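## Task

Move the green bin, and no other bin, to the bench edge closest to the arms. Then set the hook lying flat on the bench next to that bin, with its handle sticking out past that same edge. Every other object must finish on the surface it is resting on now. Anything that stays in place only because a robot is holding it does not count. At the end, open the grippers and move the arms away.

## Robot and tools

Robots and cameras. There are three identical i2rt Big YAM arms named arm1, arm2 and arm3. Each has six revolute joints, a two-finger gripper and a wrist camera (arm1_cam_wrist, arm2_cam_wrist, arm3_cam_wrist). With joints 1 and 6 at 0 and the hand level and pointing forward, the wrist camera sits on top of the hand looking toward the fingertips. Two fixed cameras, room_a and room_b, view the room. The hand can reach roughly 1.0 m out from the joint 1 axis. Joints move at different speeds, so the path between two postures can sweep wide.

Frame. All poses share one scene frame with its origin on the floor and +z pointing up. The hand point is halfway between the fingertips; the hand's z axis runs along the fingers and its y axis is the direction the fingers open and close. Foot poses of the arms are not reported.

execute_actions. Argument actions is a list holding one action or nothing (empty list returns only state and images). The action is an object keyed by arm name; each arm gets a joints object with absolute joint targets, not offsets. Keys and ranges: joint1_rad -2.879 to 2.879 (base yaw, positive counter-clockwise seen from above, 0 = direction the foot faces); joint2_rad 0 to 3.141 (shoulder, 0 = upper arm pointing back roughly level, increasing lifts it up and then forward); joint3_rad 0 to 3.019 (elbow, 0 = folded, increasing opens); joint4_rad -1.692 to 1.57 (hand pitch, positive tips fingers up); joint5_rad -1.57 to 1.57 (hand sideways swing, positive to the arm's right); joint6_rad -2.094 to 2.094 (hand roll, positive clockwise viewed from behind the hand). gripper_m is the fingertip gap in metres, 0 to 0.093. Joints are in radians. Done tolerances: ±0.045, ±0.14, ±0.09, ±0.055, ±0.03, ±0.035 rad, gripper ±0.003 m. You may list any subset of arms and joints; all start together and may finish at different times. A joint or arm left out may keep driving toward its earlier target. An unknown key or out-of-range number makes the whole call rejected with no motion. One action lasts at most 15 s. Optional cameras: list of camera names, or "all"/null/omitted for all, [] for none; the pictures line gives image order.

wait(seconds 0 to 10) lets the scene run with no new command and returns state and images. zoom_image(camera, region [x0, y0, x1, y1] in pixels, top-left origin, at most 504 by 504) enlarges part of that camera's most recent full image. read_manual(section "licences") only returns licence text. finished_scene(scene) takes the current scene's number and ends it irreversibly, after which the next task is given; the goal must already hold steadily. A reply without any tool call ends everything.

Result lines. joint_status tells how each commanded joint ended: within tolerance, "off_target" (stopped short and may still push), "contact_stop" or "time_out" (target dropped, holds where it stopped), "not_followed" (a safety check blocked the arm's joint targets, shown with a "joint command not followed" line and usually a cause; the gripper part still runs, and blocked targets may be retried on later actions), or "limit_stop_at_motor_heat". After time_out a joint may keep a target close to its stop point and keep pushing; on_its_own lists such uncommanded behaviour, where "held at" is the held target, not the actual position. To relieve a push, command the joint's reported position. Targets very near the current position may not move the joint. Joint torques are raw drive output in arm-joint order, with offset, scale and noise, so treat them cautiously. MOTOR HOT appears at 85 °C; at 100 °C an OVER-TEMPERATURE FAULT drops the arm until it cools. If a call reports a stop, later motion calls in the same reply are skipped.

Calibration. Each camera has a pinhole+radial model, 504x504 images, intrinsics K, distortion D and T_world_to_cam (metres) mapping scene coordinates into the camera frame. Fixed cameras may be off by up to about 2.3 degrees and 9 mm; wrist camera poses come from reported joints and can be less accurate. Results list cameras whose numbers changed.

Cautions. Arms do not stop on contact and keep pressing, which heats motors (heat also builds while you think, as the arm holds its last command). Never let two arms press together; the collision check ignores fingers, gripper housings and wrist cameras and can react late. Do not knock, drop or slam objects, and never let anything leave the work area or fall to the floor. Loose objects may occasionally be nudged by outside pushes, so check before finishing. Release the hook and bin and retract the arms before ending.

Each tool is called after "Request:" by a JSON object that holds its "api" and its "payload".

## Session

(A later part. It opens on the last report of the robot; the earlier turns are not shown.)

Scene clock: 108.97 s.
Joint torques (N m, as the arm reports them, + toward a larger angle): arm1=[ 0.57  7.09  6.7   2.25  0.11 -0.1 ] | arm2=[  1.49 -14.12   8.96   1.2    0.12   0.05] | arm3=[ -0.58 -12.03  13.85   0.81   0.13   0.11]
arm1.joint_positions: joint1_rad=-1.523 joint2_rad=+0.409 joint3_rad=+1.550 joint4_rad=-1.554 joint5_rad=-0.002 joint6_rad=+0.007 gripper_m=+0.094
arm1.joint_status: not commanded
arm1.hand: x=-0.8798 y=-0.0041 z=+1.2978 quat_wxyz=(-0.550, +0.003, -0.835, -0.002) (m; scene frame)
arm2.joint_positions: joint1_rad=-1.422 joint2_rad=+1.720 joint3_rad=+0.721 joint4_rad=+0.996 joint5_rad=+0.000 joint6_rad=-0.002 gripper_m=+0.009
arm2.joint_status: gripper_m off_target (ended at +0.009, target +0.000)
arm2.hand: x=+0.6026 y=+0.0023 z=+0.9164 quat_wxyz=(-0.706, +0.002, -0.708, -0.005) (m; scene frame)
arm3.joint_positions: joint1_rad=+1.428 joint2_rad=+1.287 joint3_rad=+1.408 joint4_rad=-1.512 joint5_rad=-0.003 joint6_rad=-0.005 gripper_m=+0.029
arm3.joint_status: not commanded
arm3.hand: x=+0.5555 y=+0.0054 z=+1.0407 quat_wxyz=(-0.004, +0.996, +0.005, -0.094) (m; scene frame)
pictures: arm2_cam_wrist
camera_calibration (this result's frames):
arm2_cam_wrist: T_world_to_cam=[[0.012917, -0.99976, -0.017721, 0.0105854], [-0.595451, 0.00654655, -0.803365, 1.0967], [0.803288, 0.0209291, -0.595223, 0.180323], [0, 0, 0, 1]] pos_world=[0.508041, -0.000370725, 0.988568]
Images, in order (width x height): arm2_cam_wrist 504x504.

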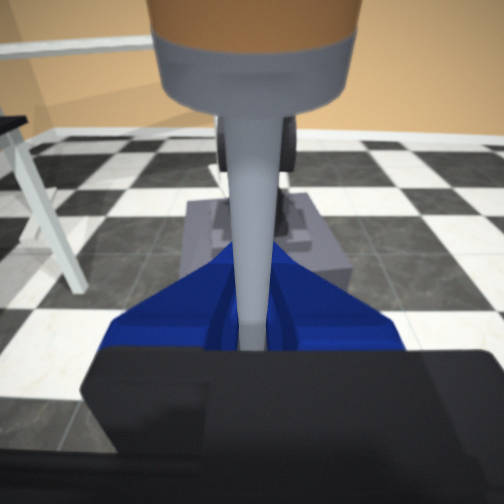

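Request:
{"api": "execute_actions", "payload": {"actions": [{"arm3":{"joints":{"gripper_m":0.09}},"arm1":{"joints":{"joint2_rad":1.0,"joint3_rad":1.75,"joint4_rad":-1.68}}}], "cameras": []}}

Request:
{"api": "execute_actions", "payload": {"actions": [{"arm3":{"joints":{"joint3_rad":1.8,"joint2_rad":1.1}}}], "cameras": ["arm2_cam_wrist"]}}

Request:
{"api": "execute_actions", "payload": {"actions": [{"arm2":{"joints":{"joint1_rad":1.71}},"arm3":{"joints":{"joint1_rad":0,"joint2_rad":0.5,"joint3_rad":1.2}}}], "cameras": []}}

Request:
{"api": "execute_actions", "payload": {"actions": [{"arm2":{"joints":{"joint2_rad":1.92,"joint4_rad":1.21}},"arm1":{"joints":{"joint2_rad":1.38}}}]}}

Request:
{"api": "zoom_image", "payload": {"camera": "room_a", "region": [220, 170, 360, 280]}}

Scene clock: 122.97 s.
Joint torques (N m, as the arm reports them, + toward a larger angle): arm1=[ 0.54 -1.74 10.18  1.06  0.11 -0.1 ] | arm2=[  1.03 -16.24   8.75   1.98   0.11   0.04] | arm3=[ -0.3  -11.22  13.74   0.93   0.12   0.12]
arm1.joint_positions: joint1_rad=-1.523 joint2_rad=+0.992 joint3_rad=+1.719 joint4_rad=-1.672 joint5_rad=-0.002 joint6_rad=+0.007 gripper_m=+0.094
arm1.joint_status: all done
arm1.hand: x=-0.6642 y=-0.0027 z=+1.2465 quat_wxyz=(-0.311, +0.002, -0.950, +0.000) (m; scene frame)
arm2.joint_positions: joint1_rad=-1.422 joint2_rad=+1.741 joint3_rad=+0.721 joint4_rad=+0.975 joint5_rad=+0.000 joint6_rad=-0.001 gripper_m=+0.009
arm2.joint_status: not commanded
arm2.hand: x=+0.6032 y=+0.0024 z=+0.8996 quat_wxyz=(-0.691, +0.002, -0.722, -0.005) (m; scene frame)
arm3.joint_positions: joint1_rad=+1.428 joint2_rad=+1.275 joint3_rad=+1.408 joint4_rad=-1.512 joint5_rad=-0.003 joint6_rad=-0.004 gripper_m=+0.090
arm3.joint_status: all done
arm3.hand: x=+0.5578 y=+0.0055 z=+1.0452 quat_wxyz=(-0.004, +0.995, +0.005, -0.100) (m; scene frame)
pictures: none
No camera images: the call's "cameras" was empty. Leave "cameras" out to get every camera's image.

Scene clock: 124.33 s.
Joint torques (N m, as the arm reports them, + toward a larger angle): arm1=[ 0.51 -1.84 10.18  1.05  0.11 -0.1 ] | arm2=[  1.21 -16.19   8.71   1.96   0.13   0.05] | arm3=[ 0.23 -4.63 10.42  1.83  0.16  0.14]
arm1.joint_positions: joint1_rad=-1.523 joint2_rad=+0.992 joint3_rad=+1.719 joint4_rad=-1.672 joint5_rad=-0.002 joint6_rad=+0.007 gripper_m=+0.094
arm1.joint_status: not commanded
arm1.hand: x=-0.6642 y=-0.0027 z=+1.2465 quat_wxyz=(-0.311, +0.002, -0.950, +0.000) (m; scene frame)
arm2.joint_positions: joint1_rad=-1.422 joint2_rad=+1.741 joint3_rad=+0.721 joint4_rad=+0.975 joint5_rad=+0.000 joint6_rad=-0.001 gripper_m=+0.009
arm2.joint_status: not commanded
arm2.hand: x=+0.6032 y=+0.0024 z=+0.8996 quat_wxyz=(-0.691, +0.002, -0.722, -0.005) (m; scene frame)
arm3.joint_positions: joint1_rad=+1.428 joint2_rad=+1.093 joint3_rad=+1.780 joint4_rad=-1.512 joint5_rad=-0.003 joint6_rad=-0.004 gripper_m=+0.090
arm3.joint_status: all done
arm3.hand: x=+0.5913 y=+0.0029 z=+1.2827 quat_wxyz=(-0.004, +0.930, +0.007, -0.368) (m; scene frame)
pictures: arm2_cam_wrist
camera_calibration (this result's frames):
arm2_cam_wrist: T_world_to_cam=[[0.012428, -0.999757, -0.0182197, 0.0111356], [-0.628037, 0.00637413, -0.778158, 1.08051], [0.778084, 0.0211136, -0.627805, 0.214373], [0, 0, 0, 1]] pos_world=[0.511662, -0.000280616, 0.975595]
Images, in order (width x height): arm2_cam_wrist 504x504.

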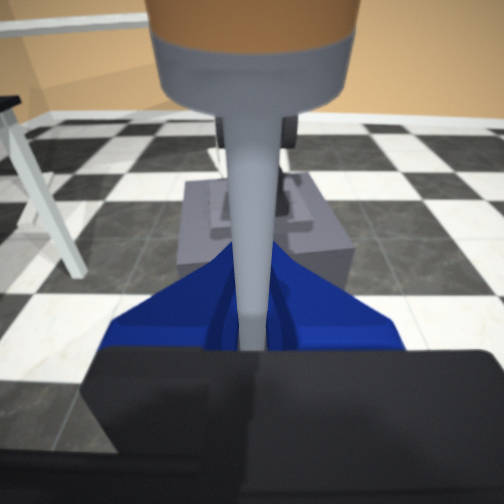

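Scene clock: 127.07 s.
Joint torques (N m, as the arm reports them, + toward a larger angle): arm1=[ 0.53 -1.86 10.17  1.05  0.11 -0.1 ] | arm2=[  0.04 -16.07   8.69   1.95   0.23   0.05] | arm3=[ 0.57  3.72  9.21  1.99 -0.02  0.12]
arm1.joint_positions: joint1_rad=-1.523 joint2_rad=+0.992 joint3_rad=+1.719 joint4_rad=-1.672 joint5_rad=-0.002 joint6_rad=+0.007 gripper_m=+0.094
arm1.joint_status: not commanded
arm1.hand: x=-0.6642 y=-0.0027 z=+1.2465 quat_wxyz=(-0.311, +0.002, -0.950, +0.000) (m; scene frame)
arm2.joint_positions: joint1_rad=+1.716 joint2_rad=+1.741 joint3_rad=+0.721 joint4_rad=+0.975 joint5_rad=-0.003 joint6_rad=-0.001 gripper_m=+0.008
arm2.joint_status: all done
arm2.hand: x=-0.5937 y=-0.0063 z=+0.8977 quat_wxyz=(+0.000, +0.723, +0.006, -0.690) (m; scene frame)
arm3.joint_positions: joint1_rad=+0.004 joint2_rad=+0.489 joint3_rad=+1.195 joint4_rad=-1.512 joint5_rad=+0.001 joint6_rad=-0.004 gripper_m=+0.090
arm3.joint_status: all done
arm3.hand: x=+0.9340 y=+0.1845 z=+1.1609 quat_wxyz=(-0.245, +0.702, -0.603, -0.288) (m; scene frame)
pictures: none
No camera images: the call's "cameras" was empty. Leave "cameras" out to get every camera's image.

Scene clock: 128.47 s.
Joint torques (N m, as the arm reports them, + toward a larger angle): arm1=[  0.46 -10.27  10.91   0.41   0.11  -0.1 ] | arm2=[ -0.27 -19.15   7.2    3.09   0.21   0.04] | arm3=[-0.39  3.3   9.09  1.79 -0.01  0.13]
arm1.joint_positions: joint1_rad=-1.523 joint2_rad=+1.389 joint3_rad=+1.724 joint4_rad=-1.673 joint5_rad=-0.002 joint6_rad=+0.007 gripper_m=+0.094
arm1.joint_status: all done
arm1.hand: x=-0.5270 y=-0.0026 z=+1.1098 quat_wxyz=(-0.119, +0.001, -0.993, +0.002) (m; scene frame)
arm2.joint_positions: joint1_rad=+1.716 joint2_rad=+1.942 joint3_rad=+0.721 joint4_rad=+1.168 joint5_rad=-0.003 joint6_rad=-0.001 gripper_m=+0.008
arm2.joint_status: all done
arm2.hand: x=-0.5941 y=-0.0058 z=+0.8289 quat_wxyz=(+0.000, +0.726, +0.006, -0.687) (m; scene frame)
arm3.joint_positions: joint1_rad=+0.004 joint2_rad=+0.489 joint3_rad=+1.195 joint4_rad=-1.512 joint5_rad=+0.001 joint6_rad=-0.004 gripper_m=+0.090
arm3.joint_status: not commanded
arm3.hand: x=+0.9340 y=+0.1845 z=+1.1609 quat_wxyz=(-0.245, +0.702, -0.603, -0.288) (m; scene frame)
pictures: arm1_cam_wrist, arm2_cam_wrist, arm3_cam_wrist, room_a, room_b
camera_calibration (this result's frames):
arm1_cam_wrist: T_world_to_cam=[[-0.00468566, -0.999962, -0.00740304, 0.00711581], [-0.933063, 0.00170915, 0.359708, -0.883089], [-0.359682, 0.00859298, -0.933035, 0.973751], [0, 0, 0, 1]] pos_world=[-0.473704, 0.000257442, 1.22625]
arm2_cam_wrist: T_world_to_cam=[[-0.0106232, 0.999927, -0.00575527, 0.00410003], [0.636717, 0.00232627, -0.771094, 1.01906], [-0.771025, -0.0118559, -0.636695, 0.1886], [0, 0, 0, 1]] pos_world=[-0.503395, -0.00423432, 0.905896]
arm3_cam_wrist: T_world_to_cam=[[0.987517, 0.157489, -0.00264876, -0.95164], [0.155576, -0.977876, -0.139834, 0.204307], [-0.0246125, 0.137677, -0.990171, 1.26746], [0, 0, 0, 1]] pos_world=[0.939171, 0.17516, 1.28105]
Images, in order (width x height): arm1_cam_wrist 504x504, arm2_cam_wrist 504x504, arm3_cam_wrist 504x504, room_a 504x504, room_b 504x504.

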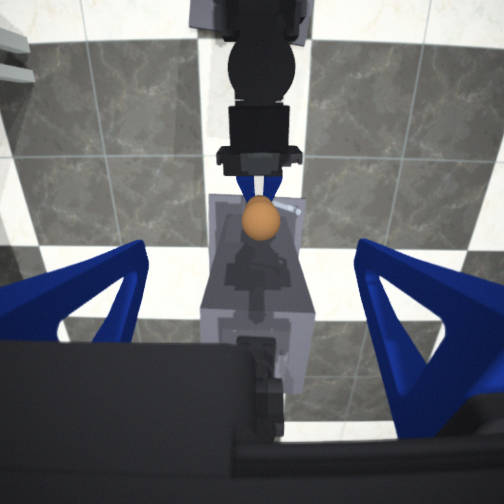

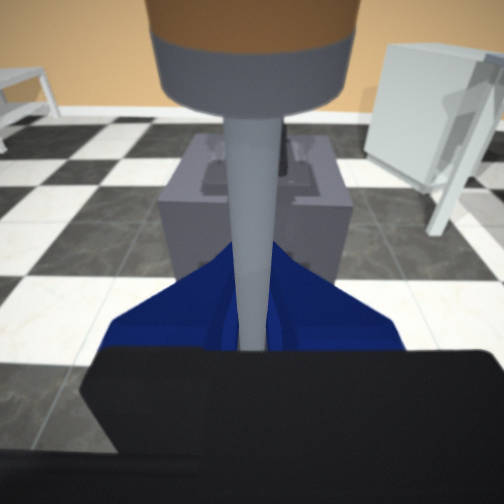

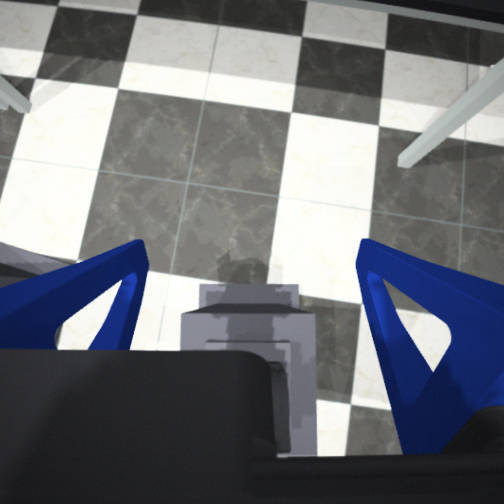

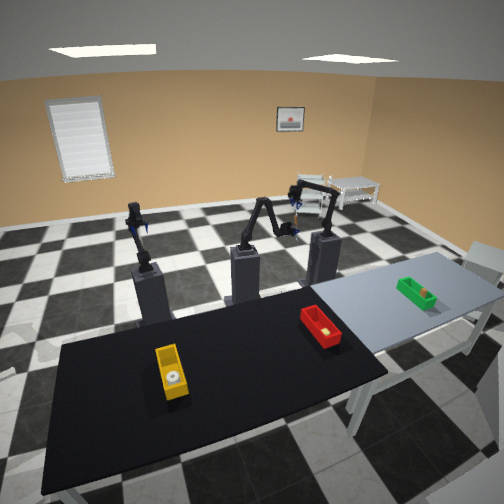

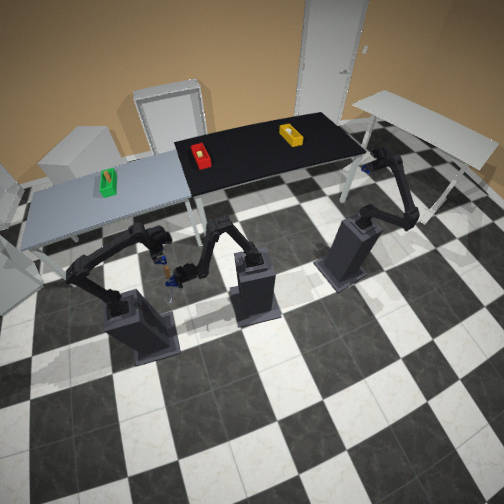

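Region (220, 170, 360, 280) of room_a's 504x504 image, scaled by 3.600, with more detail than that image has; it fills the top 396 rows of this view, and the rest is white.

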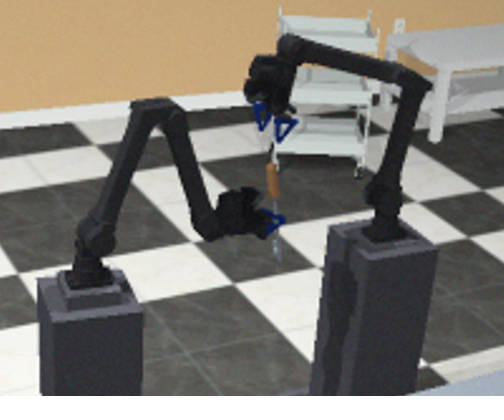

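Request:
{"api": "execute_actions", "payload": {"actions": [{"arm1":{"joints":{"joint2_rad":1.445,"joint3_rad":1.385,"joint4_rad":-1.526,"joint1_rad":-1.535}}}], "cameras": ["arm1_cam_wrist","room_a"]}}

Request:
{"api": "zoom_image", "payload": {"camera": "room_a", "region": [260, 185, 340, 255]}}

Scene clock: 134.43 s.
Joint torques (N m, as the arm reports them, + toward a larger angle): arm1=[  0.19 -11.16   9.71   0.42   0.11  -0.09] | arm2=[ -0.14 -19.37   7.2    3.01   0.21   0.05] | arm3=[ 0.22  3.56  9.15  1.9  -0.03  0.1 ]
arm1.joint_positions: joint1_rad=-1.526 joint2_rad=+1.455 joint3_rad=+1.373 joint4_rad=-1.531 joint5_rad=-0.002 joint6_rad=+0.006 gripper_m=+0.094
arm1.joint_status: all done
arm1.hand: x=-0.5476 y=-0.0049 z=+0.9453 quat_wxyz=(+0.018, +0.000, -1.000, +0.003) (m; scene frame)
arm2.joint_positions: joint1_rad=+1.716 joint2_rad=+1.942 joint3_rad=+0.721 joint4_rad=+1.168 joint5_rad=-0.003 joint6_rad=-0.002 gripper_m=+0.008
arm2.joint_status: not commanded
arm2.hand: x=-0.5941 y=-0.0058 z=+0.8289 quat_wxyz=(+0.000, +0.726, +0.006, -0.687) (m; scene frame)
arm3.joint_positions: joint1_rad=+0.004 joint2_rad=+0.489 joint3_rad=+1.195 joint4_rad=-1.512 joint5_rad=+0.001 joint6_rad=-0.004 gripper_m=+0.090
arm3.joint_status: not commanded
arm3.hand: x=+0.9340 y=+0.1845 z=+1.1609 quat_wxyz=(-0.245, +0.702, -0.603, -0.288) (m; scene frame)
pictures: arm1_cam_wrist, room_a
camera_calibration (this result's frames):
arm1_cam_wrist: T_world_to_cam=[[-0.00974351, -0.999947, -0.00337186, -0.00310864], [-0.799617, 0.00576664, 0.600483, -0.997712], [-0.600431, 0.00854701, -0.799631, 0.554873], [0, 0, 0, 1]] pos_world=[-0.464655, -0.00209752, 1.04279]
Images, in order (width x height): arm1_cam_wrist 504x504, room_a 504x504.

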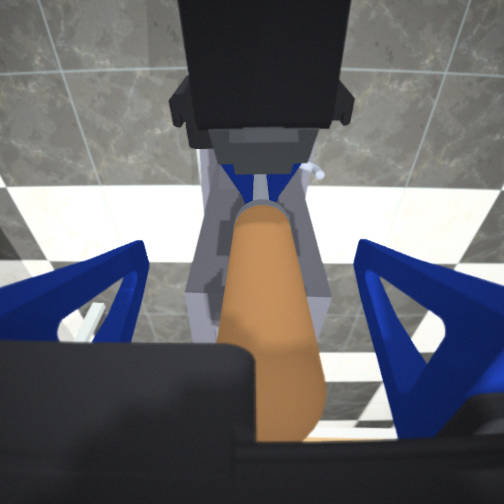

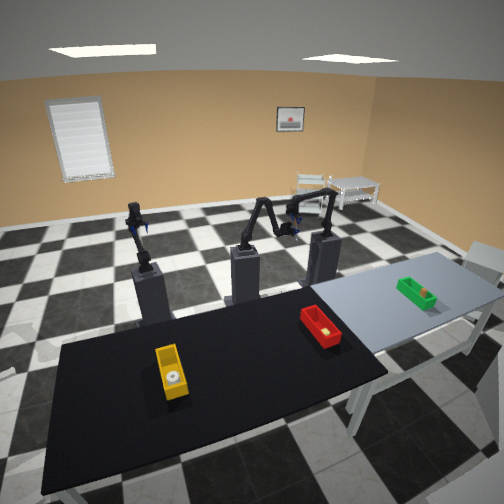

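Region (260, 185, 340, 255) of room_a's 504x504 image, scaled by 6.300, with more detail than that image has; it fills the top 441 rows of this view, and the rest is white.

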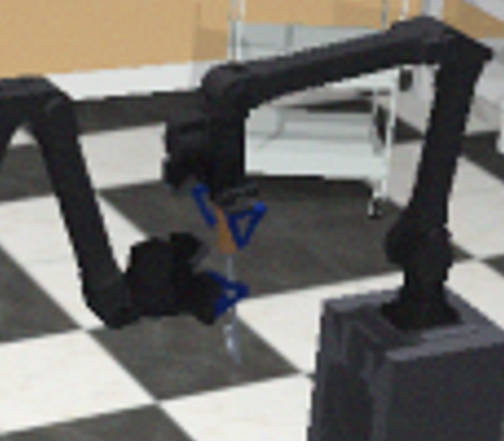

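Request:
{"api": "execute_actions", "payload": {"actions": [{"arm1":{"joints":{"gripper_m":0}}}], "cameras": ["arm1_cam_wrist"]}}

Request:
{"api": "execute_actions", "payload": {"actions": [{"arm2":{"joints":{"gripper_m":0.07}}}], "cameras": []}}

Request:
{"api": "execute_actions", "payload": {"actions": [{"arm2":{"joints":{"joint3_rad":0.4,"joint4_rad":1.47}}}], "cameras": ["arm1_cam_wrist","arm2_cam_wrist","room_a"]}}

Scene clock: 140.57 s.
Joint torques (N m, as the arm reports them, + toward a larger angle): arm1=[  0.46 -11.31   9.75   0.33   0.03  -0.08] | arm2=[  0.26 -19.3    7.22   3.04   0.07   0.01] | arm3=[ 0.05  3.39  9.14  1.89 -0.02  0.15]
arm1.joint_positions: joint1_rad=-1.530 joint2_rad=+1.455 joint3_rad=+1.373 joint4_rad=-1.530 joint5_rad=+0.000 joint6_rad=+0.005 gripper_m=+0.029
arm1.joint_status: gripper_m off_target (ended at +0.029, target +0.000)
arm1.hand: x=-0.5473 y=-0.0068 z=+0.9453 quat_wxyz=(+0.018, -0.002, -1.000, +0.004) (m; scene frame)
arm2.joint_positions: joint1_rad=+1.712 joint2_rad=+1.942 joint3_rad=+0.721 joint4_rad=+1.168 joint5_rad=+0.001 joint6_rad=+0.001 gripper_m=+0.008
arm2.joint_status: not commanded
arm2.hand: x=-0.5941 y=-0.0029 z=+0.8289 quat_wxyz=(-0.002, +0.726, +0.002, -0.687) (m; scene frame)
arm3.joint_positions: joint1_rad=+0.004 joint2_rad=+0.489 joint3_rad=+1.195 joint4_rad=-1.512 joint5_rad=+0.001 joint6_rad=-0.004 gripper_m=+0.090
arm3.joint_status: not commanded
arm3.hand: x=+0.9340 y=+0.1845 z=+1.1609 quat_wxyz=(-0.245, +0.702, -0.603, -0.288) (m; scene frame)
pictures: arm1_cam_wrist
camera_calibration (this result's frames):
arm1_cam_wrist: T_world_to_cam=[[-0.0123308, -0.999923, -0.00155326, -0.00815305], [-0.80053, 0.0089411, 0.599226, -0.996686], [-0.599166, 0.00863236, -0.800578, 0.556707], [0, 0, 0, 1]] pos_world=[-0.464418, -0.00404665, 1.04292]
Images, in order (width x height): arm1_cam_wrist 504x504.

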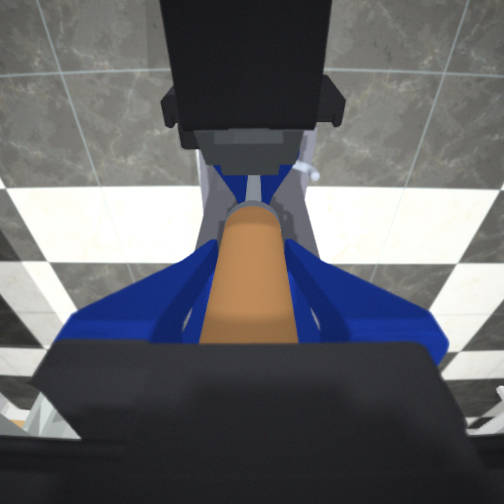

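Scene clock: 141.23 s.
Joint torques (N m, as the arm reports them, + toward a larger angle): arm1=[  0.5  -11.31  10.11   0.32   0.03  -0.08] | arm2=[  0.28 -18.17   6.95   2.17   0.08   0.02] | arm3=[-0.39  3.53  9.17  1.82 -0.01  0.13]
arm1.joint_positions: joint1_rad=-1.530 joint2_rad=+1.456 joint3_rad=+1.368 joint4_rad=-1.529 joint5_rad=+0.000 joint6_rad=+0.005 gripper_m=+0.029
arm1.joint_status: not commanded
arm1.hand: x=-0.5484 y=-0.0068 z=+0.9435 quat_wxyz=(+0.020, -0.002, -1.000, +0.004) (m; scene frame)
arm2.joint_positions: joint1_rad=+1.712 joint2_rad=+1.931 joint3_rad=+0.725 joint4_rad=+1.193 joint5_rad=+0.001 joint6_rad=+0.001 gripper_m=+0.070
arm2.joint_status: all done
arm2.hand: x=-0.5964 y=-0.0030 z=+0.8428 quat_wxyz=(-0.002, +0.712, +0.002, -0.702) (m; scene frame)
arm3.joint_positions: joint1_rad=+0.004 joint2_rad=+0.489 joint3_rad=+1.195 joint4_rad=-1.512 joint5_rad=+0.001 joint6_rad=-0.004 gripper_m=+0.090
arm3.joint_status: not commanded
arm3.hand: x=+0.9340 y=+0.1845 z=+1.1609 quat_wxyz=(-0.245, +0.702, -0.603, -0.288) (m; scene frame)
pictures: none
No camera images: the call's "cameras" was empty. Leave "cameras" out to get every camera's image.

Scene clock: 142.33 s.
Joint torques (N m, as the arm reports them, + toward a larger angle): arm1=[  0.51 -11.26  10.17   0.38   0.03  -0.07] | arm2=[  0.46 -13.91   1.95   2.29   0.09   0.03] | arm3=[-0.77  3.78  9.13  1.98  0.01  0.12]
arm1.joint_positions: joint1_rad=-1.530 joint2_rad=+1.456 joint3_rad=+1.368 joint4_rad=-1.529 joint5_rad=+0.000 joint6_rad=+0.005 gripper_m=+0.029
arm1.joint_status: not commanded
arm1.hand: x=-0.5484 y=-0.0068 z=+0.9435 quat_wxyz=(+0.020, -0.002, -1.000, +0.004) (m; scene frame)
arm2.joint_positions: joint1_rad=+1.712 joint2_rad=+1.926 joint3_rad=+0.404 joint4_rad=+1.452 joint5_rad=+0.001 joint6_rad=+0.001 gripper_m=+0.070
arm2.joint_status: all done
arm2.hand: x=-0.4763 y=-0.0025 z=+0.8052 quat_wxyz=(-0.002, +0.732, +0.002, -0.681) (m; scene frame)
arm3.joint_positions: joint1_rad=+0.004 joint2_rad=+0.489 joint3_rad=+1.195 joint4_rad=-1.512 joint5_rad=+0.001 joint6_rad=-0.004 gripper_m=+0.090
arm3.joint_status: not commanded
arm3.hand: x=+0.9340 y=+0.1845 z=+1.1609 quat_wxyz=(-0.245, +0.702, -0.603, -0.288) (m; scene frame)
pictures: arm1_cam_wrist, arm2_cam_wrist, room_a
camera_calibration (this result's frames):
arm1_cam_wrist: T_world_to_cam=[[-0.0123712, -0.999922, -0.00148711, -0.00827029], [-0.797778, 0.00897359, 0.602884, -0.99842], [-0.602824, 0.00864477, -0.797827, 0.549946], [0, 0, 0, 1]] pos_world=[-0.465099, -0.00406439, 1.04068]
arm2_cam_wrist: T_world_to_cam=[[-0.00260397, 0.999963, -0.00822386, 0.00773509], [0.64982, -0.0045588, -0.760074, 0.923194], [-0.760083, -0.00732324, -0.649784, 0.280123], [0, 0, 0, 1]] pos_world=[-0.386974, -0.00147474, 0.883779]
Images, in order (width x height): arm1_cam_wrist 504x504, arm2_cam_wrist 504x504, room_a 504x504.

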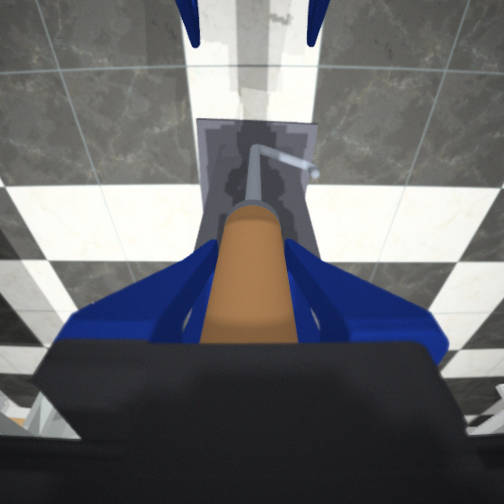

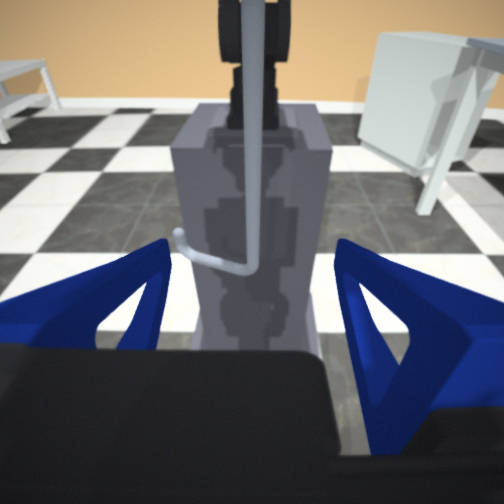

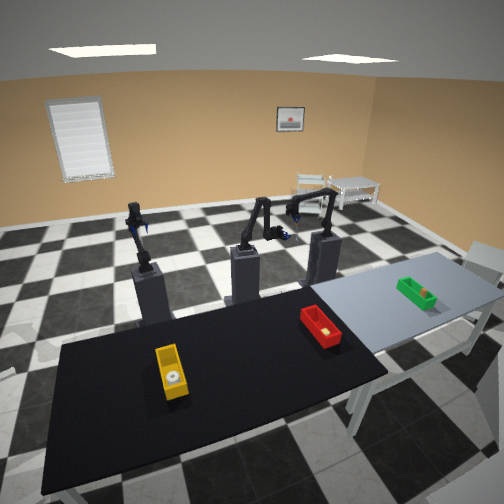

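Request:
{"api": "execute_actions", "payload": {"actions": [{"arm1":{"joints":{"joint1_rad":0.01,"joint6_rad":1.4,"joint2_rad":1.195}},"arm2":{"joints":{"joint1_rad":0,"joint2_rad":0.6,"joint4_rad":0}}}], "cameras": []}}

Request:
{"api": "execute_actions", "payload": {"actions": [{"arm1":{"joints":{"joint4_rad":-0.4}}}], "cameras": []}}

Request:
{"api": "execute_actions", "payload": {"actions": [{"arm1":{"joints":{"joint3_rad":0.89,"joint4_rad":0.2}}}], "cameras": ["arm1_cam_wrist","room_b","room_a"]}}

Scene clock: 151.10 s.
Joint torques (N m, as the arm reports them, + toward a larger angle): arm1=[ 0.87 -8.94 11.53  0.62  0.13  0.08] | arm2=[ 0.39 -3.02  9.78  1.26  0.05  0.02] | arm3=[-0.32  4.26  9.03  1.79 -0.04  0.13]
arm1.joint_positions: joint1_rad=+0.011 joint2_rad=+1.214 joint3_rad=+1.356 joint4_rad=-1.528 joint5_rad=-0.001 joint6_rad=+1.391 gripper_m=+0.029
arm1.joint_status: all done
arm1.hand: x=-0.9531 y=+0.3696 z=+1.0241 quat_wxyz=(-0.012, +0.076, -0.993, -0.088) (m; scene frame)
arm2.joint_positions: joint1_rad=+0.002 joint2_rad=+0.602 joint3_rad=+0.404 joint4_rad=+0.012 joint5_rad=+0.002 joint6_rad=+0.001 gripper_m=+0.070
arm2.joint_status: all done
arm2.hand: x=+0.0554 y=+0.3571 z=+1.0258 quat_wxyz=(-0.484, +0.503, -0.579, -0.420) (m; scene frame)
arm3.joint_positions: joint1_rad=+0.004 joint2_rad=+0.489 joint3_rad=+1.195 joint4_rad=-1.512 joint5_rad=+0.001 joint6_rad=-0.004 gripper_m=+0.090
arm3.joint_status: not commanded
arm3.hand: x=+0.9340 y=+0.1845 z=+1.1609 quat_wxyz=(-0.245, +0.702, -0.603, -0.288) (m; scene frame)
pictures: none
No camera images: the call's "cameras" was empty. Leave "cameras" out to get every camera's image.

Scene clock: 152.67 s.
Joint torques (N m, as the arm reports them, + toward a larger angle): arm1=[  0.88 -10.02  12.75   4.4    0.09  -0.02] | arm2=[ 0.51 -2.86  9.8   1.19  0.04  0.01] | arm3=[-0.48  3.48  9.18  2.03 -0.04  0.12]
arm1.joint_positions: joint1_rad=+0.011 joint2_rad=+1.214 joint3_rad=+1.354 joint4_rad=-0.450 joint5_rad=-0.001 joint6_rad=+1.392 gripper_m=+0.029
arm1.joint_status: all done
arm1.hand: x=-0.9488 y=+0.5600 z=+1.1889 quat_wxyz=(-0.063, +0.063, -0.807, -0.584) (m; scene frame)
arm2.joint_positions: joint1_rad=+0.002 joint2_rad=+0.602 joint3_rad=+0.404 joint4_rad=+0.012 joint5_rad=+0.002 joint6_rad=+0.001 gripper_m=+0.070
arm2.joint_status: not commanded
arm2.hand: x=+0.0554 y=+0.3571 z=+1.0258 quat_wxyz=(-0.484, +0.503, -0.579, -0.420) (m; scene frame)
arm3.joint_positions: joint1_rad=+0.004 joint2_rad=+0.489 joint3_rad=+1.195 joint4_rad=-1.512 joint5_rad=+0.001 joint6_rad=-0.004 gripper_m=+0.090
arm3.joint_status: not commanded
arm3.hand: x=+0.9340 y=+0.1845 z=+1.1609 quat_wxyz=(-0.245, +0.702, -0.603, -0.288) (m; scene frame)
pictures: none
No camera images: the call's "cameras" was empty. Leave "cameras" out to get every camera's image.

Scene clock: 153.93 s.
Joint torques (N m, as the arm reports them, + toward a larger angle): arm1=[  0.83 -10.98  13.55   4.34   0.09  -0.02] | arm2=[ 0.52 -2.9   9.75  1.21  0.05  0.01] | arm3=[ 0.21  3.45  9.12  1.87 -0.02  0.12]
arm1.joint_positions: joint1_rad=+0.011 joint2_rad=+1.229 joint3_rad=+0.840 joint4_rad=+0.151 joint5_rad=-0.001 joint6_rad=+1.392 gripper_m=+0.029
arm1.joint_status: all done
arm1.hand: x=-0.9481 y=+0.5444 z=+1.0084 quat_wxyz=(-0.066, +0.062, -0.786, -0.612) (m; scene frame)
arm2.joint_positions: joint1_rad=+0.002 joint2_rad=+0.602 joint3_rad=+0.404 joint4_rad=+0.012 joint5_rad=+0.002 joint6_rad=+0.001 gripper_m=+0.070
arm2.joint_status: not commanded
arm2.hand: x=+0.0554 y=+0.3571 z=+1.0258 quat_wxyz=(-0.484, +0.503, -0.579, -0.420) (m; scene frame)
arm3.joint_positions: joint1_rad=+0.004 joint2_rad=+0.489 joint3_rad=+1.195 joint4_rad=-1.512 joint5_rad=+0.001 joint6_rad=-0.004 gripper_m=+0.090
arm3.joint_status: not commanded
arm3.hand: x=+0.9340 y=+0.1845 z=+1.1609 quat_wxyz=(-0.245, +0.702, -0.603, -0.288) (m; scene frame)
pictures: arm1_cam_wrist, room_a, room_b
camera_calibration (this result's frames):
arm1_cam_wrist: T_world_to_cam=[[0.168694, -0.235034, -0.957236, 1.25716], [-0.823978, -0.566589, -0.00609304, -0.458833], [-0.540928, 0.789769, -0.289243, -0.523413], [0, 0, 0, 1]] pos_world=[-0.873273, 0.448881, 1.04921]
Images, in order (width x height): arm1_cam_wrist 504x504, room_a 504x504, room_b 504x504.

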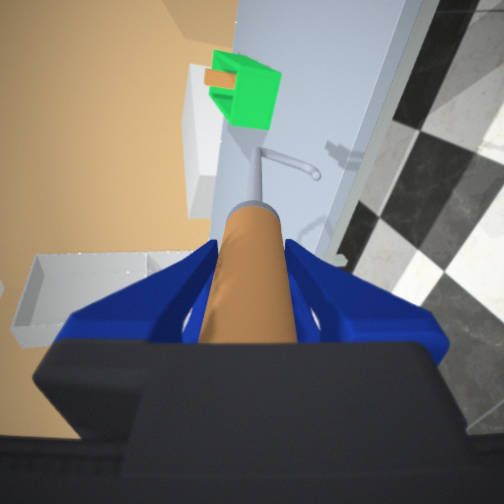

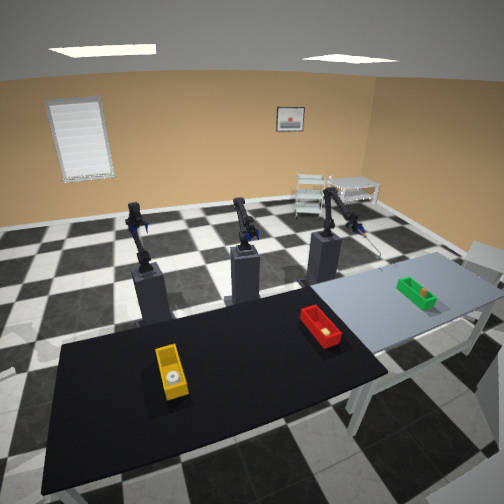

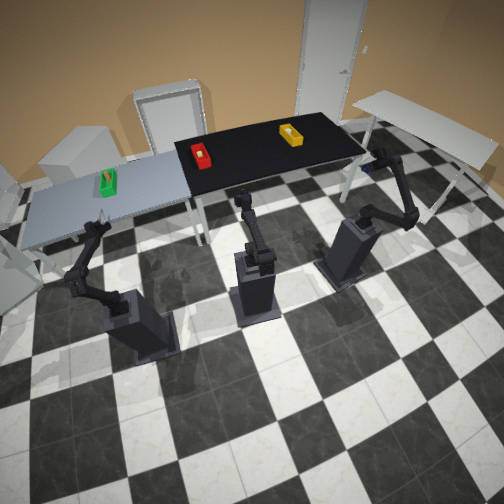

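Request:
{"api": "execute_actions", "payload": {"actions": [{"arm1":{"joints":{"joint2_rad":2.0,"joint3_rad":1.87,"joint4_rad":0.12}}}], "cameras": ["arm1_cam_wrist","room_b","room_a"]}}

Request:
{"api": "zoom_image", "payload": {"camera": "room_a", "region": [350, 220, 470, 320]}}

Request:
{"api": "zoom_image", "payload": {"camera": "room_b", "region": [60, 140, 160, 240]}}

Scene clock: 169.83 s.
Joint torques (N m, as the arm reports them, + toward a larger angle): arm1=[  0.93 -24.15  16.79   3.31   0.08  -0.02] | arm2=[ 0.45 -2.93  9.79  1.23  0.04  0.01] | arm3=[-0.52  3.48  9.09  1.98 -0.01  0.09]
arm1.joint_positions: joint1_rad=+0.011 joint2_rad=+2.051 joint3_rad=+1.782 joint4_rad=+0.095 joint5_rad=-0.001 joint6_rad=+1.392 gripper_m=+0.029
arm1.joint_status: all done
arm1.hand: x=-0.9392 y=+0.8602 z=+0.9894 quat_wxyz=(-0.068, +0.060, -0.766, -0.636) (m; scene frame)
arm2.joint_positions: joint1_rad=+0.002 joint2_rad=+0.602 joint3_rad=+0.404 joint4_rad=+0.012 joint5_rad=+0.002 joint6_rad=+0.001 gripper_m=+0.070
arm2.joint_status: not commanded
arm2.hand: x=+0.0554 y=+0.3571 z=+1.0258 quat_wxyz=(-0.484, +0.503, -0.579, -0.420) (m; scene frame)
arm3.joint_positions: joint1_rad=+0.004 joint2_rad=+0.489 joint3_rad=+1.195 joint4_rad=-1.512 joint5_rad=+0.001 joint6_rad=-0.004 gripper_m=+0.090
arm3.joint_status: not commanded
arm3.hand: x=+0.9340 y=+0.1845 z=+1.1609 quat_wxyz=(-0.245, +0.702, -0.603, -0.288) (m; scene frame)
pictures: arm1_cam_wrist, room_a, room_b
camera_calibration (this result's frames):
arm1_cam_wrist: T_world_to_cam=[[0.170476, -0.173954, -0.969886, 1.27329], [-0.82371, -0.565349, -0.0433848, -0.23657], [-0.540777, 0.8063, -0.239666, -0.836658], [0, 0, 0, 1]] pos_world=[-0.864376, 0.762347, 1.02417]
Images, in order (width x height): arm1_cam_wrist 504x504, room_a 504x504, room_b 504x504.

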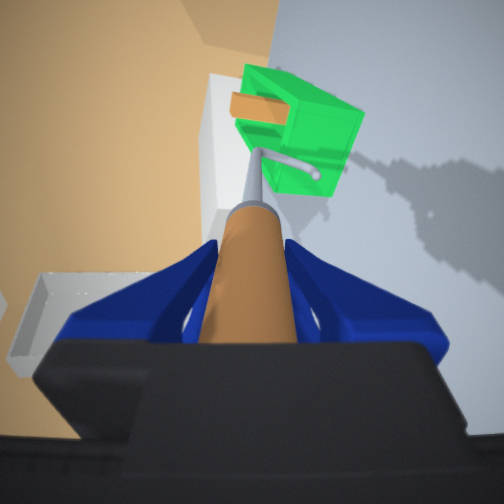

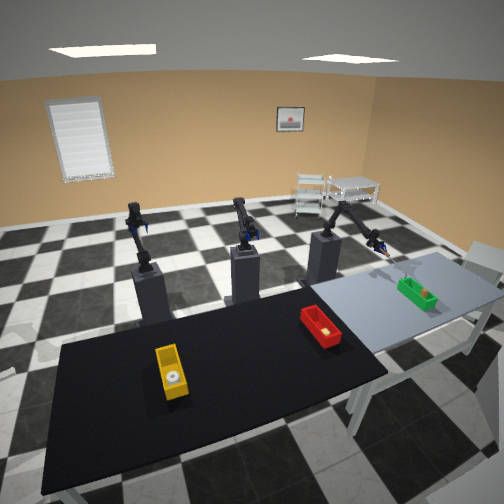

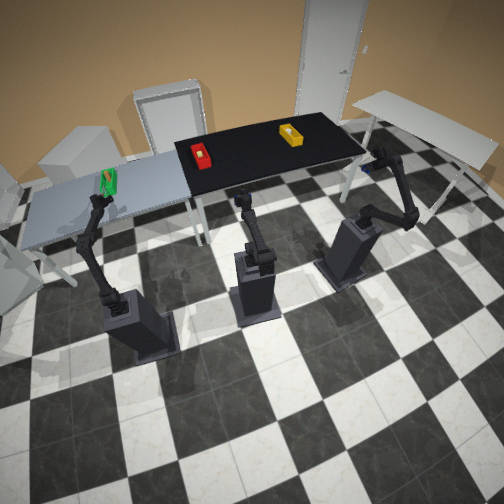

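Region (350, 220, 470, 320) of room_a's 504x504 image, scaled by 4.200, with more detail than that image has.

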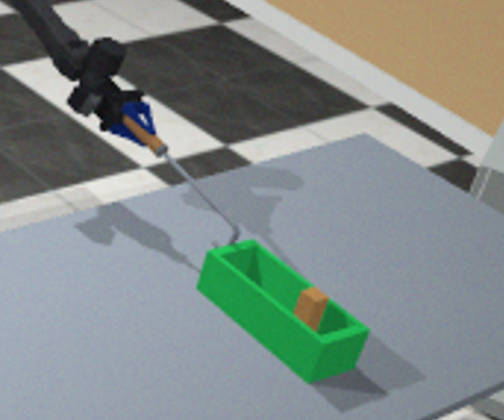

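Region (60, 140, 160, 240) of room_b's 504x504 image, scaled by 5.040, with more detail than that image has.

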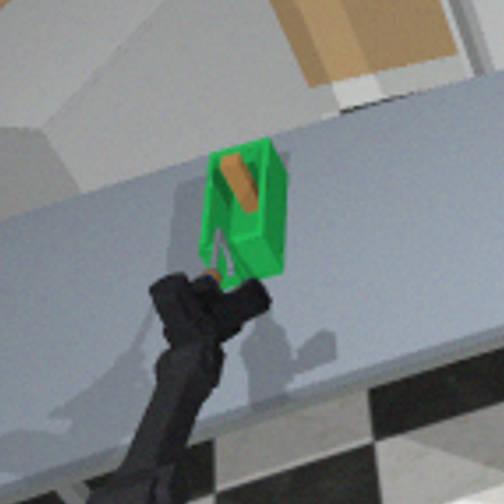

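Request:
{"api": "execute_actions", "payload": {"actions": [{"arm1":{"joints":{"joint3_rad":2.2,"joint4_rad":-0.1}}}], "cameras": []}}

Request:
{"api": "execute_actions", "payload": {"actions": [{"arm1":{"joints":{"joint1_rad":-0.01,"joint2_rad":2.26,"joint3_rad":2.46,"joint4_rad":-0.2}}}], "cameras": ["arm1_cam_wrist","room_b","room_a"]}}

Request:
{"api": "zoom_image", "payload": {"camera": "room_a", "region": [350, 220, 470, 320]}}

Request:
{"api": "zoom_image", "payload": {"camera": "room_b", "region": [60, 140, 160, 240]}}

Scene clock: 177.73 s.
Joint torques (N m, as the arm reports them, + toward a larger angle): arm1=[  0.74 -23.16  16.     3.03   0.08  -0.03] | arm2=[ 0.38 -2.77  9.78  1.21  0.04  0.03] | arm3=[ 0.12  3.49  9.12  1.97 -0.04  0.09]
arm1.joint_positions: joint1_rad=+0.011 joint2_rad=+2.037 joint3_rad=+2.128 joint4_rad=-0.122 joint5_rad=-0.001 joint6_rad=+1.392 gripper_m=+0.029
arm1.joint_status: all done
arm1.hand: x=-0.9400 y=+0.8729 z=+1.1648 quat_wxyz=(-0.074, +0.057, -0.718, -0.690) (m; scene frame)
arm2.joint_positions: joint1_rad=+0.002 joint2_rad=+0.602 joint3_rad=+0.404 joint4_rad=+0.012 joint5_rad=+0.002 joint6_rad=+0.001 gripper_m=+0.070
arm2.joint_status: not commanded
arm2.hand: x=+0.0554 y=+0.3571 z=+1.0258 quat_wxyz=(-0.484, +0.503, -0.579, -0.420) (m; scene frame)
arm3.joint_positions: joint1_rad=+0.004 joint2_rad=+0.489 joint3_rad=+1.195 joint4_rad=-1.512 joint5_rad=+0.001 joint6_rad=-0.004 gripper_m=+0.090
arm3.joint_status: not commanded
arm3.hand: x=+0.9340 y=+0.1845 z=+1.1609 quat_wxyz=(-0.245, +0.702, -0.603, -0.288) (m; scene frame)
pictures: none
No camera images: the call's "cameras" was empty. Leave "cameras" out to get every camera's image.

Scene clock: 179.90 s.
Joint torques (N m, as the arm reports them, + toward a larger angle): arm1=[  0.29 -28.96  17.8    3.43   0.09  -0.02] | arm2=[ 0.38 -2.83  9.77  1.19  0.05  0.02] | arm3=[ 0.37  3.74  9.07  1.8  -0.05  0.12]
arm1.joint_positions: joint1_rad=-0.005 joint2_rad=+2.329 joint3_rad=+2.365 joint4_rad=-0.229 joint5_rad=-0.001 joint6_rad=+1.392 gripper_m=+0.029
arm1.joint_status: joint3_rad time_out (moved +0.237 of +0.332); the others done
arm1.on_its_own: joint3_rad reads +2.365 and still pushes toward +2.460 since a time_out
arm1.hand: x=-0.9213 y=+0.9471 z=+1.0240 quat_wxyz=(-0.073, +0.054, -0.772, -0.629) (m; scene frame)
arm2.joint_positions: joint1_rad=+0.002 joint2_rad=+0.602 joint3_rad=+0.404 joint4_rad=+0.012 joint5_rad=+0.002 joint6_rad=+0.001 gripper_m=+0.070
arm2.joint_status: not commanded
arm2.hand: x=+0.0554 y=+0.3571 z=+1.0258 quat_wxyz=(-0.484, +0.503, -0.579, -0.420) (m; scene frame)
arm3.joint_positions: joint1_rad=+0.004 joint2_rad=+0.489 joint3_rad=+1.195 joint4_rad=-1.512 joint5_rad=+0.001 joint6_rad=-0.004 gripper_m=+0.090
arm3.joint_status: not commanded
arm3.hand: x=+0.9340 y=+0.1845 z=+1.1609 quat_wxyz=(-0.245, +0.702, -0.603, -0.288) (m; scene frame)
pictures: arm1_cam_wrist, room_a, room_b
camera_calibration (this result's frames):
arm1_cam_wrist: T_world_to_cam=[[0.166927, -0.193994, -0.966696, 1.33134], [-0.83296, -0.552349, -0.03299, -0.202739], [-0.527554, 0.810726, -0.253791, -0.866261], [0, 0, 0, 1]] pos_world=[-0.848109, 0.848591, 1.06046]
Images, in order (width x height): arm1_cam_wrist 504x504, room_a 504x504, room_b 504x504.

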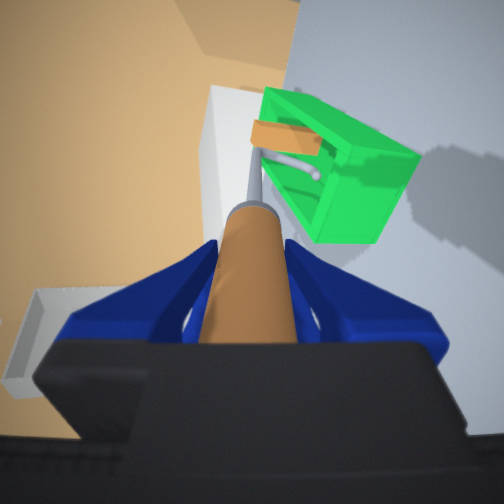

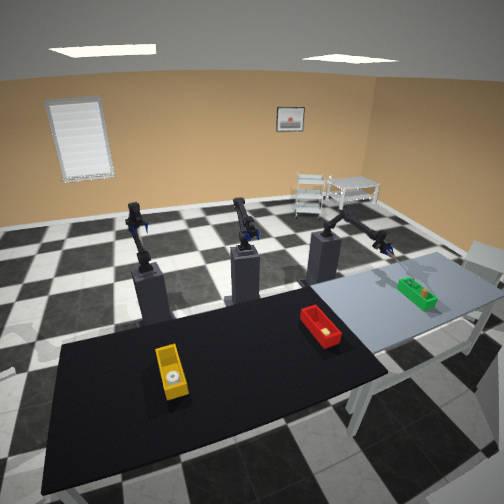

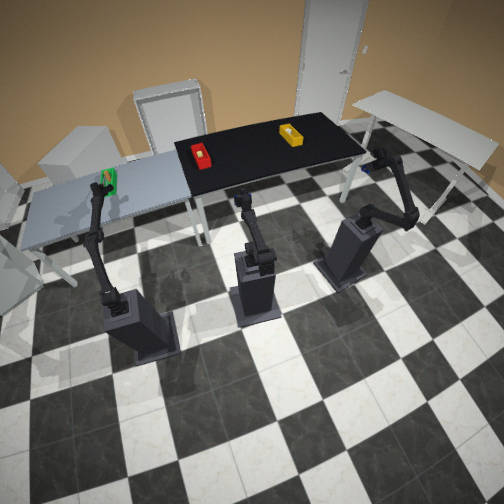

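Region (350, 220, 470, 320) of room_a's 504x504 image, scaled by 4.200, with more detail than that image has.

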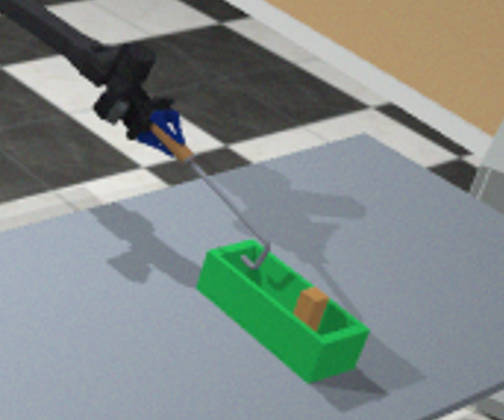

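Region (60, 140, 160, 240) of room_b's 504x504 image, scaled by 5.040, with more detail than that image has.

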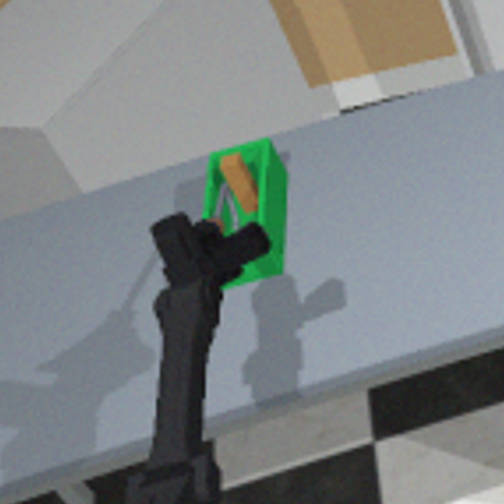

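Above the bin. Lower by pitching down.

Request:
{"api": "execute_actions", "payload": {"actions": [{"arm1":{"joints":{"joint4_rad":-0.31}}}], "cameras": ["arm1_cam_wrist","room_a"]}}

Request:
{"api": "zoom_image", "payload": {"camera": "room_a", "region": [370, 240, 450, 320]}}

Scene clock: 182.83 s.
Joint torques (N m, as the arm reports them, + toward a larger angle): arm1=[  0.47 -28.72  17.68   2.79   0.1   -0.02] | arm2=[ 0.49 -2.86  9.77  1.22  0.05  0.02] | arm3=[-0.43  3.25  9.08  1.9  -0.04  0.11]
arm1.joint_positions: joint1_rad=-0.005 joint2_rad=+2.329 joint3_rad=+2.367 joint4_rad=-0.325 joint5_rad=-0.001 joint6_rad=+1.392 gripper_m=+0.029
arm1.joint_status: all done
arm1.on_its_own: joint3_rad reads +2.367 and still pushes toward +2.460 since a time_out
arm1.hand: x=-0.9215 y=+0.9413 z=+1.0020 quat_wxyz=(-0.069, +0.056, -0.801, -0.592) (m; scene frame)
arm2.joint_positions: joint1_rad=+0.002 joint2_rad=+0.602 joint3_rad=+0.404 joint4_rad=+0.012 joint5_rad=+0.002 joint6_rad=+0.001 gripper_m=+0.070
arm2.joint_status: not commanded
arm2.hand: x=+0.0554 y=+0.3571 z=+1.0258 quat_wxyz=(-0.484, +0.503, -0.579, -0.420) (m; scene frame)
arm3.joint_positions: joint1_rad=+0.004 joint2_rad=+0.489 joint3_rad=+1.195 joint4_rad=-1.512 joint5_rad=+0.001 joint6_rad=-0.004 gripper_m=+0.090
arm3.joint_status: not commanded
arm3.hand: x=+0.9340 y=+0.1845 z=+1.1609 quat_wxyz=(-0.245, +0.702, -0.603, -0.288) (m; scene frame)
pictures: arm1_cam_wrist, room_a
camera_calibration (this result's frames):
arm1_cam_wrist: T_world_to_cam=[[0.162778, -0.284488, -0.944759, 1.3684], [-0.833315, -0.552331, 0.0227426, -0.262908], [-0.52829, 0.78358, -0.326975, -0.769045], [0, 0, 0, 1]] pos_world=[-0.84811, 0.84669, 1.04733]
Images, in order (width x height): arm1_cam_wrist 504x504, room_a 504x504.

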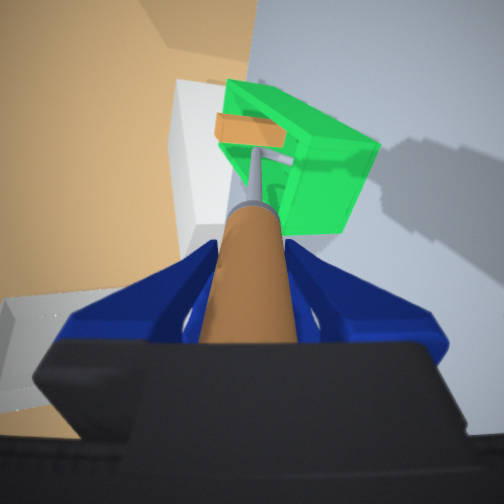

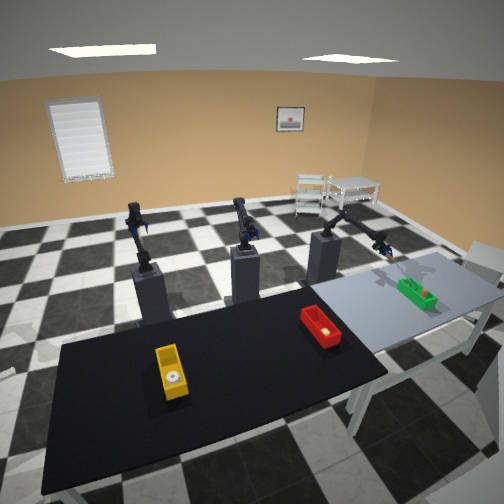

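Region (370, 240, 450, 320) of room_a's 504x504 image, scaled by 6.300, with more detail than that image has.

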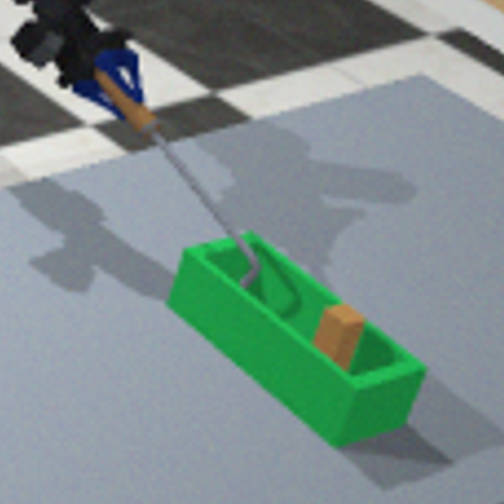

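Request:
{"api": "execute_actions", "payload": {"actions": [{"arm1":{"joints":{"joint2_rad":2.09,"joint3_rad":2.09,"joint4_rad":-0.12}}}], "cameras": []}}

Request:
{"api": "execute_actions", "payload": {"actions": [{"arm1":{"joints":{"joint2_rad":1.95,"joint3_rad":1.845,"joint4_rad":-0.02}}}], "cameras": ["arm1_cam_wrist","room_a"]}}

Request:
{"api": "zoom_image", "payload": {"camera": "room_a", "region": [350, 220, 450, 320]}}

Scene clock: 190.73 s.
Joint torques (N m, as the arm reports them, + toward a larger angle): arm1=[  0.52 -24.37  12.61   3.74   0.08  -0.05] | arm2=[ 0.48 -2.77  9.81  1.19  0.06  0.02] | arm3=[0.01 3.37 9.15 1.82 0.   0.1 ]
arm1.joint_positions: joint1_rad=-0.005 joint2_rad=+2.127 joint3_rad=+2.061 joint4_rad=-0.155 joint5_rad=-0.001 joint6_rad=+1.395 gripper_m=+0.029
arm1.joint_status: all done
arm1.hand: x=-0.9238 y=+0.8932 z=+1.0360 quat_wxyz=(-0.071, +0.054, -0.781, -0.618) (m; scene frame)
arm2.joint_positions: joint1_rad=+0.002 joint2_rad=+0.602 joint3_rad=+0.404 joint4_rad=+0.012 joint5_rad=+0.002 joint6_rad=+0.001 gripper_m=+0.070
arm2.joint_status: not commanded
arm2.hand: x=+0.0554 y=+0.3571 z=+1.0258 quat_wxyz=(-0.484, +0.503, -0.579, -0.420) (m; scene frame)
arm3.joint_positions: joint1_rad=+0.004 joint2_rad=+0.489 joint3_rad=+1.195 joint4_rad=-1.512 joint5_rad=+0.001 joint6_rad=-0.004 gripper_m=+0.090
arm3.joint_status: not commanded
arm3.hand: x=+0.9340 y=+0.1845 z=+1.1609 quat_wxyz=(-0.245, +0.702, -0.603, -0.288) (m; scene frame)
pictures: none
No camera images: the call's "cameras" was empty. Leave "cameras" out to get every camera's image.

Scene clock: 191.77 s.
Joint torques (N m, as the arm reports them, + toward a larger angle): arm1=[  0.56 -23.46  13.32   4.03   0.09  -0.06] | arm2=[ 0.3  -2.83  9.74  1.2   0.04  0.02] | arm3=[-0.19  3.45  9.22  2.   -0.01  0.09]
arm1.joint_positions: joint1_rad=-0.005 joint2_rad=+2.002 joint3_rad=+1.806 joint4_rad=-0.063 joint5_rad=-0.001 joint6_rad=+1.395 gripper_m=+0.029
arm1.joint_status: all done
arm1.hand: x=-0.9257 y=+0.8465 z=+1.0080 quat_wxyz=(-0.069, +0.054, -0.793, -0.603) (m; scene frame)
arm2.joint_positions: joint1_rad=+0.002 joint2_rad=+0.602 joint3_rad=+0.404 joint4_rad=+0.012 joint5_rad=+0.002 joint6_rad=+0.001 gripper_m=+0.070
arm2.joint_status: not commanded
arm2.hand: x=+0.0554 y=+0.3571 z=+1.0258 quat_wxyz=(-0.484, +0.503, -0.579, -0.420) (m; scene frame)
arm3.joint_positions: joint1_rad=+0.004 joint2_rad=+0.489 joint3_rad=+1.195 joint4_rad=-1.512 joint5_rad=+0.001 joint6_rad=-0.004 gripper_m=+0.090
arm3.joint_status: not commanded
arm3.hand: x=+0.9340 y=+0.1845 z=+1.1609 quat_wxyz=(-0.245, +0.702, -0.603, -0.288) (m; scene frame)
pictures: arm1_cam_wrist, room_a
camera_calibration (this result's frames):
arm1_cam_wrist: T_world_to_cam=[[0.161004, -0.257713, -0.952713, 1.33146], [-0.833656, -0.552219, 0.0084941, -0.305013], [-0.528296, 0.792867, -0.303753, -0.726287], [0, 0, 0, 1]] pos_world=[-0.85234, 0.750549, 1.05048]
Images, in order (width x height): arm1_cam_wrist 504x504, room_a 504x504.

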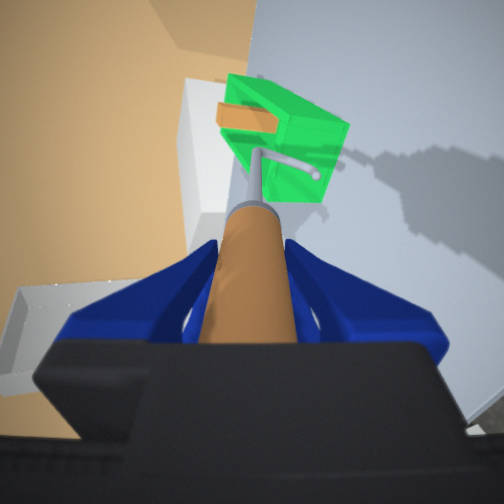

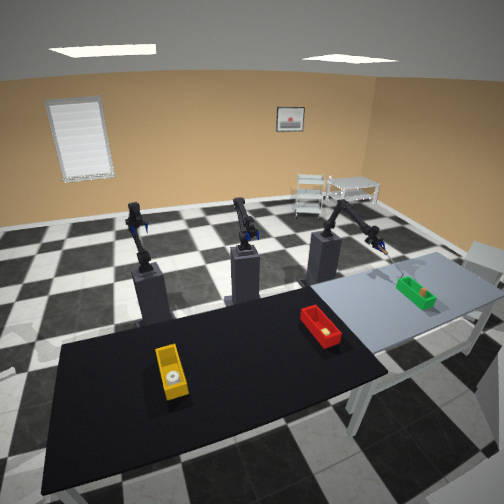

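Region (350, 220, 450, 320) of room_a's 504x504 image, scaled by 5.040, with more detail than that image has.

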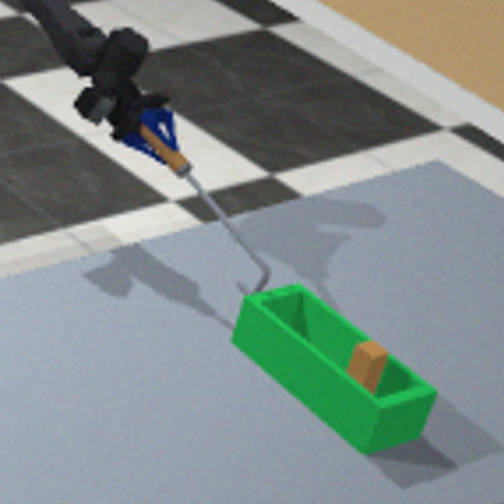

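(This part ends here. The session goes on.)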